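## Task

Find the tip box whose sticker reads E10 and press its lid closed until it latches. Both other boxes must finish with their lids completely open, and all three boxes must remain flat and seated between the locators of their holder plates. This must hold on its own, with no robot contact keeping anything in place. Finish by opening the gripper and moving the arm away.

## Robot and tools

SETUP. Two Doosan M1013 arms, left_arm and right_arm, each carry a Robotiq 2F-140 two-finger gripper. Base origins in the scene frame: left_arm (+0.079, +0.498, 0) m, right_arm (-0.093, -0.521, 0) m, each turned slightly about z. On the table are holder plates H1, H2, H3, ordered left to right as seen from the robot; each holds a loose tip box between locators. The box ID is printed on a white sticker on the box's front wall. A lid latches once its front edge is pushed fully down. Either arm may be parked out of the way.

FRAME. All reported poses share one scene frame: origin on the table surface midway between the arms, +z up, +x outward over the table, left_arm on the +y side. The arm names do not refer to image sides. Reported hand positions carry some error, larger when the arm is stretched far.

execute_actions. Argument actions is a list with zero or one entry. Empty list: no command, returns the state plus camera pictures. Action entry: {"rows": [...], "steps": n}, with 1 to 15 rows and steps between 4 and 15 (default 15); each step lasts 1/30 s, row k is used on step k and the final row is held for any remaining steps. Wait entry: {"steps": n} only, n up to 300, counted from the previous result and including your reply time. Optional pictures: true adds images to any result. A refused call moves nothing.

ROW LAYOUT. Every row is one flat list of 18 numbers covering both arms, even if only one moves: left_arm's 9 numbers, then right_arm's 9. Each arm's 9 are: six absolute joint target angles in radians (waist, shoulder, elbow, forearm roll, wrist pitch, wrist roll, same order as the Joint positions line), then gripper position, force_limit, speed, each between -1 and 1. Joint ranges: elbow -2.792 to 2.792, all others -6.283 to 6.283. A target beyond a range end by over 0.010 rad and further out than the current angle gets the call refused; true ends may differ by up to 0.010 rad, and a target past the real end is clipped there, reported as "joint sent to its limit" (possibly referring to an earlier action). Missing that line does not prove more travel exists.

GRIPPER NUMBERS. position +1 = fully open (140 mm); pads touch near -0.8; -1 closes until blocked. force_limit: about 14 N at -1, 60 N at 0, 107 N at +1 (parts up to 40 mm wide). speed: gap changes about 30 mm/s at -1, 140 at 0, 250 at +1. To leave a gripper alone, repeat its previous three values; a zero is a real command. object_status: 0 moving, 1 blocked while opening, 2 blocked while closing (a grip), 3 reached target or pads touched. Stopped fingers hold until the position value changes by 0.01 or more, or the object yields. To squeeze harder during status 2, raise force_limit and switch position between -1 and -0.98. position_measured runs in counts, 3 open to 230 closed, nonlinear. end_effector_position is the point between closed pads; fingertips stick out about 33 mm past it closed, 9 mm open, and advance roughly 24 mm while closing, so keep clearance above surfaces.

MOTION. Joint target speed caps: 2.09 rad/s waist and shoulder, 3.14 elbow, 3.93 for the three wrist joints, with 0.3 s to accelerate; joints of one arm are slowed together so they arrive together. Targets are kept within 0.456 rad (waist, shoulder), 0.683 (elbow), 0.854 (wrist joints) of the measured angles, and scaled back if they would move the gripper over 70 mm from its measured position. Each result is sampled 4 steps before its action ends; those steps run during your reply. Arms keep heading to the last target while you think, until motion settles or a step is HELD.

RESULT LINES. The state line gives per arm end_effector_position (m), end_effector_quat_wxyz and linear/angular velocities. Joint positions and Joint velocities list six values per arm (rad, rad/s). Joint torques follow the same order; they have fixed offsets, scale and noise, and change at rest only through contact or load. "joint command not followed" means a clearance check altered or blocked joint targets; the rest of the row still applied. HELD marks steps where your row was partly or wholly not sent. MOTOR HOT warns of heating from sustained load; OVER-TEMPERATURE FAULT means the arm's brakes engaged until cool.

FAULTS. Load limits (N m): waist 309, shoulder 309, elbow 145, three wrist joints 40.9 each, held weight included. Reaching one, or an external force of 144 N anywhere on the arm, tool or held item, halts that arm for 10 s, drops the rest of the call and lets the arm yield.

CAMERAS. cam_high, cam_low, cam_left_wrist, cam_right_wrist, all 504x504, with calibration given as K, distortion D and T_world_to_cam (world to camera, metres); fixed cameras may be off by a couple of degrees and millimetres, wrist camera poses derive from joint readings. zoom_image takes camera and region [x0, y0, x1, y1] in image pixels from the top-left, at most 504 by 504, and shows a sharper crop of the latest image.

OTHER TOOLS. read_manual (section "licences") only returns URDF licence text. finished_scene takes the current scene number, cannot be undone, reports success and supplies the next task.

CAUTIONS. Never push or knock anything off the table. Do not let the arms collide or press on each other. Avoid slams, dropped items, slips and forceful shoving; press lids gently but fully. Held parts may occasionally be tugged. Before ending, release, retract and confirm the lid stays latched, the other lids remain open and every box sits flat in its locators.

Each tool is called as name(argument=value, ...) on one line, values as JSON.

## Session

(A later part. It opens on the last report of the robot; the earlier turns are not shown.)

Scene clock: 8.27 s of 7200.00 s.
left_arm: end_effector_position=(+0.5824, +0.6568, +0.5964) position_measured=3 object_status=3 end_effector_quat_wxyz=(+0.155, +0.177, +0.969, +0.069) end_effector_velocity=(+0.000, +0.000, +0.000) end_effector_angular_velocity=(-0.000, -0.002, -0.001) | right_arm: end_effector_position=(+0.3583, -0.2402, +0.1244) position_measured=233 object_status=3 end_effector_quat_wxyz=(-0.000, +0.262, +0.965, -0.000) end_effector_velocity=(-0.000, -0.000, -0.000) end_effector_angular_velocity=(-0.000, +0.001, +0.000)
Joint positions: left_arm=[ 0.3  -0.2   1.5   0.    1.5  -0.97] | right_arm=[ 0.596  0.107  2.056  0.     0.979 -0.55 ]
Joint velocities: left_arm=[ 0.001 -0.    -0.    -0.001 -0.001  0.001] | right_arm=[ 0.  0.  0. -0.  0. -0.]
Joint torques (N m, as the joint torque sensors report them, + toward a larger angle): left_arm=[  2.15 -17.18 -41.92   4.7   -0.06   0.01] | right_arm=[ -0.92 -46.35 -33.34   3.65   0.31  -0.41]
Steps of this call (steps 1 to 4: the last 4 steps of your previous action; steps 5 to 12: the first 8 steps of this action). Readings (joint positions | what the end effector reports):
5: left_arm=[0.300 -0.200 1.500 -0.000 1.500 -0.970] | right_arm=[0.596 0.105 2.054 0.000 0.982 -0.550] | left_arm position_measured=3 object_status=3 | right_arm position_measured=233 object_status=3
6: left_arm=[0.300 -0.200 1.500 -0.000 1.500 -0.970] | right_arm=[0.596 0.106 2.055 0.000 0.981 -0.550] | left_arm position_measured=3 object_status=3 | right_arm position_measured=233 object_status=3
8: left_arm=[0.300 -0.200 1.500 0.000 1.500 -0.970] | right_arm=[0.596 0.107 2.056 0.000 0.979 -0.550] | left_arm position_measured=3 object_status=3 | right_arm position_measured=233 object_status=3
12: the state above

execute_actions(actions=[{"rows":[[0.3,-0.2,1.5,0,1.5,-0.97,1,0,0,0.596,0.109,2.058,0,0.975,-0.55,-1,0,0]],"steps":10}])

execute_actions(actions=[{"steps":5}], pictures=true)

zoom_image(camera="cam_low", region=[40, 190, 140, 280])

Scene clock: 8.73 s of 7200.00 s.
left_arm: end_effector_position=(+0.5824, +0.6568, +0.5964) position_measured=3 object_status=3 end_effector_quat_wxyz=(+0.155, +0.177, +0.969, +0.069) end_effector_velocity=(+0.001, -0.000, -0.000) end_effector_angular_velocity=(-0.001, -0.001, -0.000) | right_arm: end_effector_position=(+0.3585, -0.2401, +0.1227) position_measured=233 object_status=3 end_effector_quat_wxyz=(+0.000, +0.262, +0.965, +0.000) end_effector_velocity=(+0.000, +0.000, -0.001) end_effector_angular_velocity=(+0.000, -0.000, +0.000)
Joint positions: left_arm=[ 0.3  -0.2   1.5   0.    1.5  -0.97] | right_arm=[ 0.596  0.109  2.058 -0.     0.975 -0.55 ]
Joint velocities: left_arm=[-0.     0.001 -0.    -0.001 -0.001 -0.   ] | right_arm=[ 0.     0.002  0.001  0.    -0.003 -0.   ]
Joint torques (N m, as the joint torque sensors report them, + toward a larger angle): left_arm=[  2.28 -16.57 -42.29   4.37  -0.56   0.18] | right_arm=[ -1.16 -13.3  -11.88   3.69  -3.6   -0.4 ]
Steps of this call (steps 1 to 4: the last 4 steps of your previous action; steps 5 to 8: the robot went on to your last target; steps 9 to 14: the first 6 steps of this action). Readings (joint positions | what the end effector reports):
9: left_arm=[0.300 -0.200 1.500 0.000 1.500 -0.970] | right_arm=[0.596 0.107 2.056 0.000 0.978 -0.550] | left_arm position_measured=3 object_status=3 | right_arm position_measured=233 object_status=3
10: left_arm=[0.300 -0.200 1.500 0.000 1.500 -0.970] | right_arm=[0.596 0.108 2.057 -0.000 0.977 -0.550] | left_arm position_measured=3 object_status=3 | right_arm position_measured=233 object_status=3
12: left_arm=[0.300 -0.200 1.500 0.000 1.500 -0.970] | right_arm=[0.596 0.109 2.057 -0.000 0.976 -0.550] | left_arm position_measured=3 object_status=3 | right_arm position_measured=233 object_status=3
14: the state above

Scene clock: 8.90 s of 7200.00 s.
left_arm: end_effector_position=(+0.5824, +0.6568, +0.5964) position_measured=3 object_status=3 end_effector_quat_wxyz=(+0.155, +0.177, +0.969, +0.069) end_effector_velocity=(-0.000, -0.000, -0.000) end_effector_angular_velocity=(+0.000, +0.001, -0.000) | right_arm: end_effector_position=(+0.3584, -0.2401, +0.1226) position_measured=233 object_status=3 end_effector_quat_wxyz=(+0.000, +0.262, +0.965, -0.000) end_effector_velocity=(+0.000, +0.000, -0.001) end_effector_angular_velocity=(+0.000, -0.000, +0.001)
Joint positions: left_arm=[ 0.3  -0.2   1.5   0.    1.5  -0.97] | right_arm=[ 0.596  0.109  2.058 -0.     0.975 -0.55 ]
Joint velocities: left_arm=[ 0.    -0.     0.     0.     0.001  0.   ] | right_arm=[-0.     0.001  0.    -0.    -0.002 -0.001]
Joint torques (N m, as the joint torque sensors report them, + toward a larger angle): left_arm=[  3.56 -16.71 -42.13   4.46  -0.32   0.2 ] | right_arm=[-1.49 -4.56 -2.48  3.36 -1.52 -0.38]
Kept back: nothing.
Steps of this call (steps 1 to 4: the last 4 steps of your previous action; step 5: the robot went on to your last target). Readings (joint positions | what the end effector reports):
1: left_arm=[0.300 -0.200 1.500 0.000 1.500 -0.970] | right_arm=[0.596 0.109 2.058 -0.000 0.975 -0.550] | left_arm position_measured=3 object_status=3 | right_arm position_measured=233 object_status=3
2: left_arm=[0.300 -0.200 1.500 0.000 1.500 -0.970] | right_arm=[0.596 0.109 2.058 -0.000 0.975 -0.550] | left_arm position_measured=3 object_status=3 | right_arm position_measured=233 object_status=3
4: left_arm=[0.300 -0.200 1.500 0.000 1.500 -0.970] | right_arm=[0.596 0.109 2.058 -0.000 0.975 -0.550] | left_arm position_measured=3 object_status=3 | right_arm position_measured=233 object_status=3
5: the state above
camera_calibration (this result's frames):
cam_left_wrist: T_world_to_cam=[[0.248838, 0.959979, 0.12853, -0.84585], [0.734358, -0.273527, 0.621209, -0.609698], [0.631504, -0.0601937, -0.773032, 0.311971], [0, 0, 0, 1]] pos_world=[0.461205, 0.664008, 0.728631]
cam_right_wrist: T_world_to_cam=[[0.618867, 0.784831, -0.0323056, -0.0240982], [0.74369, -0.572196, 0.345712, -0.439922], [0.252841, -0.237975, -0.937784, 0.152709], [0, 0, 0, 1]] pos_world=[0.303468, -0.196468, 0.294516]

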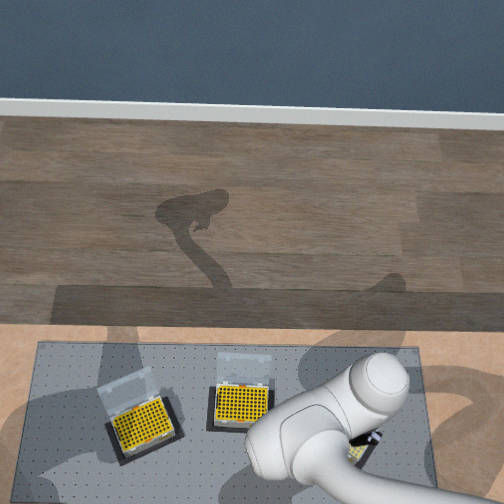

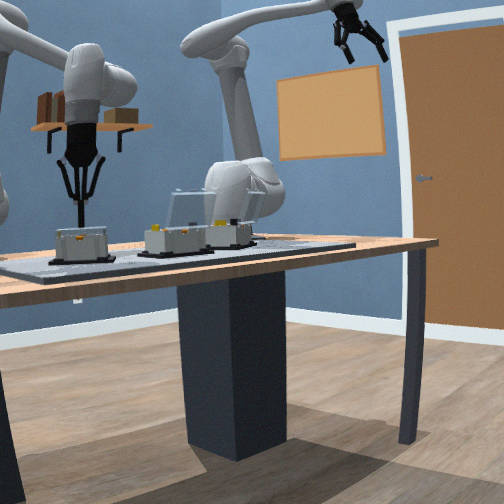

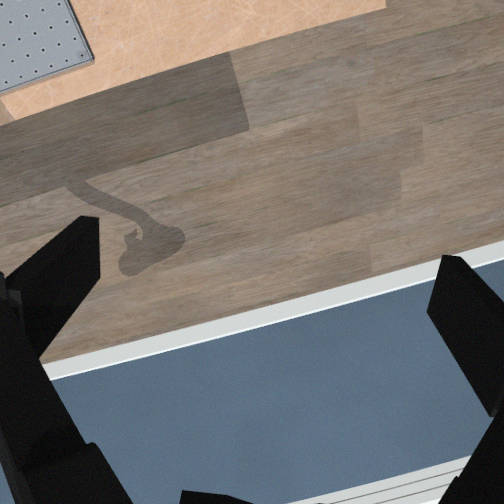

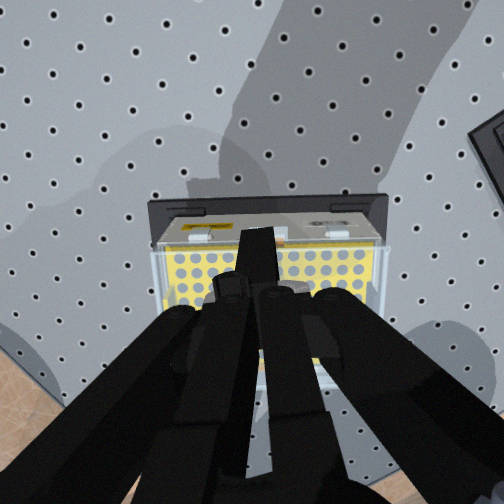

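Region (40, 190, 140, 280) of cam_low's 504x504 image, scaled by 5.040, with more detail than that image has; it fills the top 454 rows of this view, and the rest is white.

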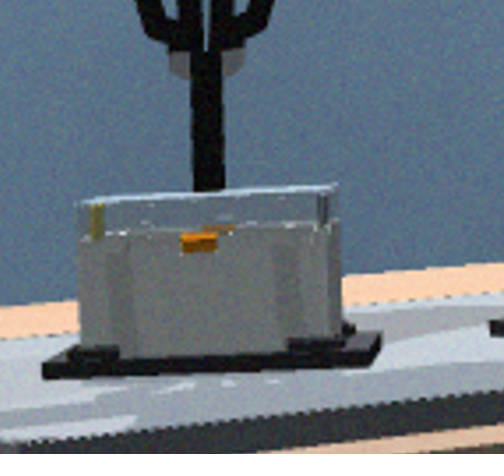

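execute_actions(actions=[{"rows":[[0.3,-0.2,1.5,0,1.5,-0.97,1,0,0,0.596,0.03,1.9,0,1.21,-0.55,-1,0,0]],"steps":15}])

execute_actions(actions=[{"rows":[[0.3,-0.2,1.5,0,1.5,-0.97,1,0,0,0.75,0.0,2.1,0,0.9,-0.55,-1,0,0]],"steps":15}])

execute_actions(actions=[{"steps":6}], pictures=true)

Scene clock: 9.50 s of 7200.00 s.
left_arm: end_effector_position=(+0.5824, +0.6568, +0.5964) position_measured=3 object_status=3 end_effector_quat_wxyz=(+0.155, +0.177, +0.969, +0.069) end_effector_velocity=(+0.000, -0.000, -0.000) end_effector_angular_velocity=(+0.000, -0.001, -0.001) | right_arm: end_effector_position=(+0.3693, -0.2343, +0.2426) position_measured=233 object_status=3 end_effector_quat_wxyz=(+0.001, +0.262, +0.965, +0.000) end_effector_velocity=(-0.004, -0.002, +0.003) end_effector_angular_velocity=(-0.009, +0.016, -0.001)
Joint positions: left_arm=[ 0.3  -0.2   1.5   0.    1.5  -0.97] | right_arm=[ 0.596  0.03   1.901  0.     1.209 -0.55 ]
Joint velocities: left_arm=[-0.001  0.     0.    -0.    -0.001  0.   ] | right_arm=[ 0.    -0.    -0.005  0.     0.024  0.001]
Joint torques (N m, as the joint torque sensors report them, + toward a larger angle): left_arm=[  2.18 -17.   -41.58   4.43  -0.66   0.4 ] | right_arm=[ -0.98 -35.49 -35.95   3.9    0.12  -0.34]
Steps of this call (steps 1 to 7: the robot went on to your last target; steps 8 to 18: the first 11 steps of this action). Readings (joint positions | what the end effector reports):
8: left_arm=[0.300 -0.200 1.500 0.000 1.500 -0.970] | right_arm=[0.596 0.109 2.057 -0.000 0.976 -0.550] | left_arm position_measured=3 object_status=3 | right_arm position_measured=233 object_status=3
9: left_arm=[0.300 -0.200 1.500 0.000 1.500 -0.970] | right_arm=[0.596 0.106 2.051 -0.000 0.988 -0.550] | left_arm position_measured=3 object_status=3 | right_arm position_measured=233 object_status=3
11: left_arm=[0.300 -0.200 1.500 0.000 1.500 -0.970] | right_arm=[0.596 0.084 2.007 -0.000 1.053 -0.550] | left_arm position_measured=3 object_status=3 | right_arm position_measured=233 object_status=3
15: left_arm=[0.300 -0.200 1.500 0.000 1.500 -0.970] | right_arm=[0.596 0.038 1.917 -0.000 1.185 -0.550] | left_arm position_measured=3 object_status=3 | right_arm position_measured=233 object_status=3
18: the state above

Scene clock: 10.00 s of 7200.00 s.
left_arm: end_effector_position=(+0.5824, +0.6568, +0.5964) position_measured=3 object_status=3 end_effector_quat_wxyz=(+0.155, +0.177, +0.969, +0.069) end_effector_velocity=(+0.001, -0.000, -0.001) end_effector_angular_velocity=(-0.001, +0.001, -0.000) | right_arm: end_effector_position=(+0.3098, -0.1748, +0.1615) position_measured=233 object_status=3 end_effector_quat_wxyz=(+0.047, +0.186, +0.980, +0.052) end_effector_velocity=(-0.007, +0.014, -0.010) end_effector_angular_velocity=(+0.025, -0.034, +0.028)
Joint positions: left_arm=[ 0.3  -0.2   1.5   0.    1.5  -0.97] | right_arm=[ 0.749  0.     2.099  0.     0.902 -0.55 ]
Joint velocities: left_arm=[-0.     0.001  0.001 -0.001 -0.001 -0.   ] | right_arm=[ 0.029 -0.005  0.031 -0.    -0.068  0.001]
Joint torques (N m, as the joint torque sensors report them, + toward a larger angle): left_arm=[  3.78 -16.77 -42.38   4.64  -0.45   0.39] | right_arm=[-14.27 -32.45 -48.75   4.71   0.23  -0.24]
Steps of this call (steps 1 to 4: the last 4 steps of your previous action; steps 5 to 15: the first 11 steps of this action). Readings (joint positions | what the end effector reports):
5: left_arm=[0.300 -0.200 1.500 0.000 1.500 -0.970] | right_arm=[0.597 0.030 1.901 0.000 1.209 -0.550] | left_arm position_measured=3 object_status=3 | right_arm position_measured=233 object_status=3
6: left_arm=[0.300 -0.200 1.500 0.000 1.500 -0.970] | right_arm=[0.602 0.029 1.908 0.000 1.197 -0.550] | left_arm position_measured=3 object_status=3 | right_arm position_measured=233 object_status=3
8: left_arm=[0.300 -0.200 1.500 0.000 1.500 -0.970] | right_arm=[0.635 0.022 1.952 0.000 1.130 -0.550] | left_arm position_measured=3 object_status=3 | right_arm position_measured=233 object_status=3
12: left_arm=[0.300 -0.200 1.500 0.000 1.500 -0.970] | right_arm=[0.724 0.005 2.067 0.000 0.953 -0.550] | left_arm position_measured=3 object_status=3 | right_arm position_measured=233 object_status=3
15: the state above

Scene clock: 10.20 s of 7200.00 s.
left_arm: end_effector_position=(+0.5824, +0.6568, +0.5964) position_measured=3 object_status=3 end_effector_quat_wxyz=(+0.155, +0.177, +0.969, +0.069) end_effector_velocity=(+0.000, +0.001, +0.000) end_effector_angular_velocity=(+0.001, +0.000, +0.000) | right_arm: end_effector_position=(+0.3097, -0.1746, +0.1611) position_measured=233 object_status=3 end_effector_quat_wxyz=(+0.048, +0.186, +0.980, +0.052) end_effector_velocity=(-0.001, -0.000, -0.001) end_effector_angular_velocity=(-0.001, +0.001, +0.002)
Joint positions: left_arm=[ 0.3  -0.2   1.5   0.    1.5  -0.97] | right_arm=[ 0.75  0.    2.1   0.    0.9  -0.55]
Joint velocities: left_arm=[ 0.     0.001 -0.001  0.001  0.     0.   ] | right_arm=[ 0.001 -0.     0.001 -0.    -0.    -0.001]
Joint torques (N m, as the joint torque sensors report them, + toward a larger angle): left_arm=[  3.04 -17.17 -42.17   4.43  -0.17   0.12] | right_arm=[  0.42 -36.81 -35.63   3.82  -0.06  -0.27]
Kept back: nothing.
Steps of this call (steps 1 to 4: the last 4 steps of your previous action; steps 5 to 6: the robot went on to your last target). Readings (joint positions | what the end effector reports):
1: left_arm=[0.300 -0.200 1.500 0.000 1.500 -0.970] | right_arm=[0.750 0.000 2.099 0.000 0.901 -0.550] | left_arm position_measured=3 object_status=3 | right_arm position_measured=233 object_status=3
2: left_arm=[0.300 -0.200 1.500 0.000 1.500 -0.970] | right_arm=[0.750 0.000 2.099 0.000 0.900 -0.550] | left_arm position_measured=3 object_status=3 | right_arm position_measured=233 object_status=3
4: left_arm=[0.300 -0.200 1.500 0.000 1.500 -0.970] | right_arm=[0.750 0.000 2.100 0.000 0.900 -0.550] | left_arm position_measured=3 object_status=3 | right_arm position_measured=233 object_status=3
6: the state above
camera_calibration (this result's frames):
cam_left_wrist: T_world_to_cam=[[0.248838, 0.959979, 0.12853, -0.84585], [0.734358, -0.273527, 0.621209, -0.609698], [0.631504, -0.0601937, -0.773032, 0.311971], [0, 0, 0, 1]] pos_world=[0.461205, 0.664008, 0.728631]
cam_right_wrist: T_world_to_cam=[[0.487596, 0.867626, 0.0973431, -0.00988416], [0.780533, -0.483153, 0.39665, -0.383587], [0.391175, -0.117425, -0.912794, 0.190964], [0, 0, 0, 1]] pos_world=[0.229522, -0.154332, 0.327423]

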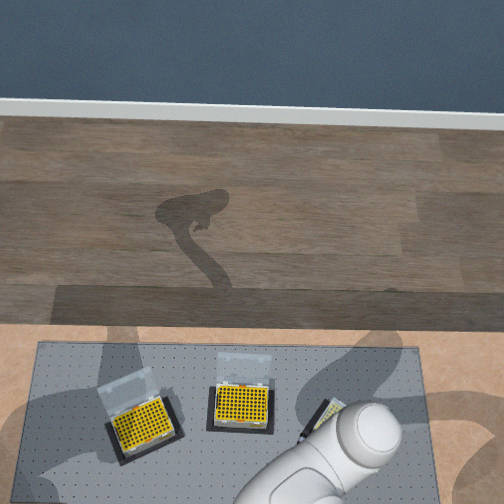

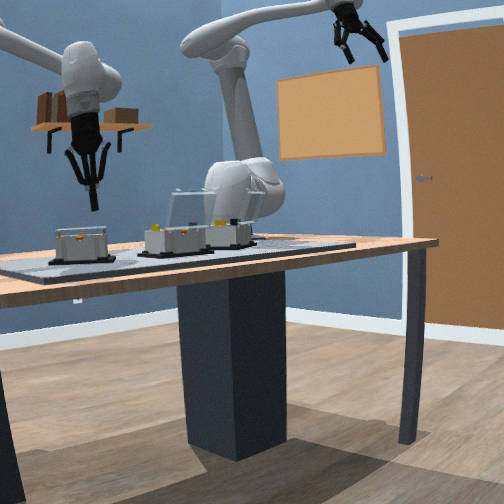

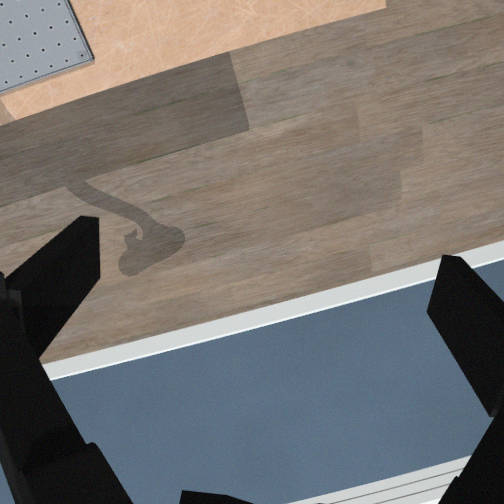

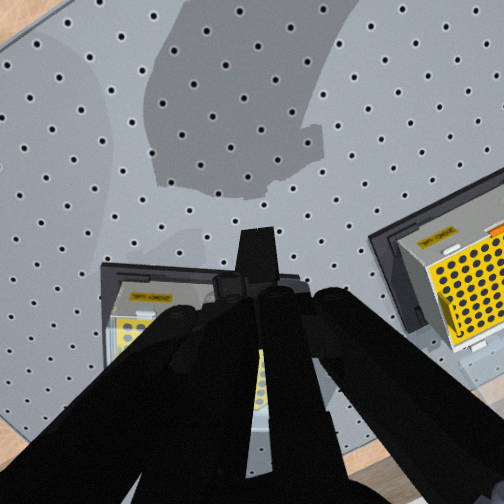

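zoom_image(camera="cam_low", region=[40, 200, 140, 280])

Region (40, 200, 140, 280) of cam_low's 504x504 image, scaled by 5.040, with more detail than that image has; it fills the top 403 rows of this view, and the rest is white.

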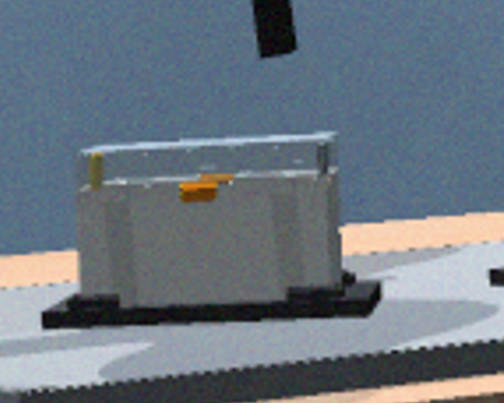

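execute_actions(actions=[{"rows":[[0.3,-0.2,1.5,0,1.5,-0.97,1,0,0,0.75,-0.15,1.9,0,1.1,-0.55,-1,0,0]],"steps":15}])

finished_scene(scene=2)

Scene clock: 10.77 s of 7200.00 s.
left_arm: end_effector_position=(+0.5824, +0.6568, +0.5964) position_measured=3 object_status=3 end_effector_quat_wxyz=(+0.155, +0.177, +0.969, +0.069) end_effector_velocity=(+0.000, +0.000, +0.000) end_effector_angular_velocity=(+0.001, +0.000, +0.001) | right_arm: end_effector_position=(+0.3288, -0.1601, +0.3374) position_measured=233 object_status=3 end_effector_quat_wxyz=(+0.095, +0.185, +0.973, +0.105) end_effector_velocity=(-0.007, -0.004, +0.319) end_effector_angular_velocity=(+0.157, -0.203, -0.000)
Joint positions: left_arm=[ 0.3  -0.2   1.5   0.    1.5  -0.97] | right_arm=[ 0.75  -0.142  1.91  -0.     1.089 -0.55 ]
Joint velocities: left_arm=[ 0.     0.001 -0.001  0.001  0.    -0.   ] | right_arm=[ 0.001 -0.25  -0.327  0.003  0.321  0.001]
Joint torques (N m, as the joint torque sensors report them, + toward a larger angle): left_arm=[  2.86 -15.57 -42.36   4.75  -0.4    0.09] | right_arm=[ -5.55   7.61 -22.67   2.42   0.43  -0.39]
Steps of this call (steps 1 to 6: the robot went on to your last target; steps 7 to 17: the first 11 steps of this action). Readings (joint positions | what the end effector reports):
7: left_arm=[0.300 -0.200 1.500 0.000 1.500 -0.970] | right_arm=[0.750 -0.001 2.099 0.000 0.900 -0.550] | left_arm position_measured=3 object_status=3 | right_arm position_measured=233 object_status=3
8: left_arm=[0.300 -0.200 1.500 0.000 1.500 -0.970] | right_arm=[0.750 -0.007 2.091 -0.000 0.909 -0.550] | left_arm position_measured=3 object_status=3 | right_arm position_measured=233 object_status=3
10: left_arm=[0.300 -0.200 1.500 0.000 1.500 -0.970] | right_arm=[0.750 -0.038 2.048 -0.000 0.952 -0.550] | left_arm position_measured=3 object_status=3 | right_arm position_measured=233 object_status=3
14: left_arm=[0.300 -0.200 1.500 0.000 1.500 -0.970] | right_arm=[0.750 -0.102 1.964 -0.000 1.036 -0.550] | left_arm position_measured=3 object_status=3 | right_arm position_measured=233 object_status=3
17: the state above

The scene is finished: the task was done.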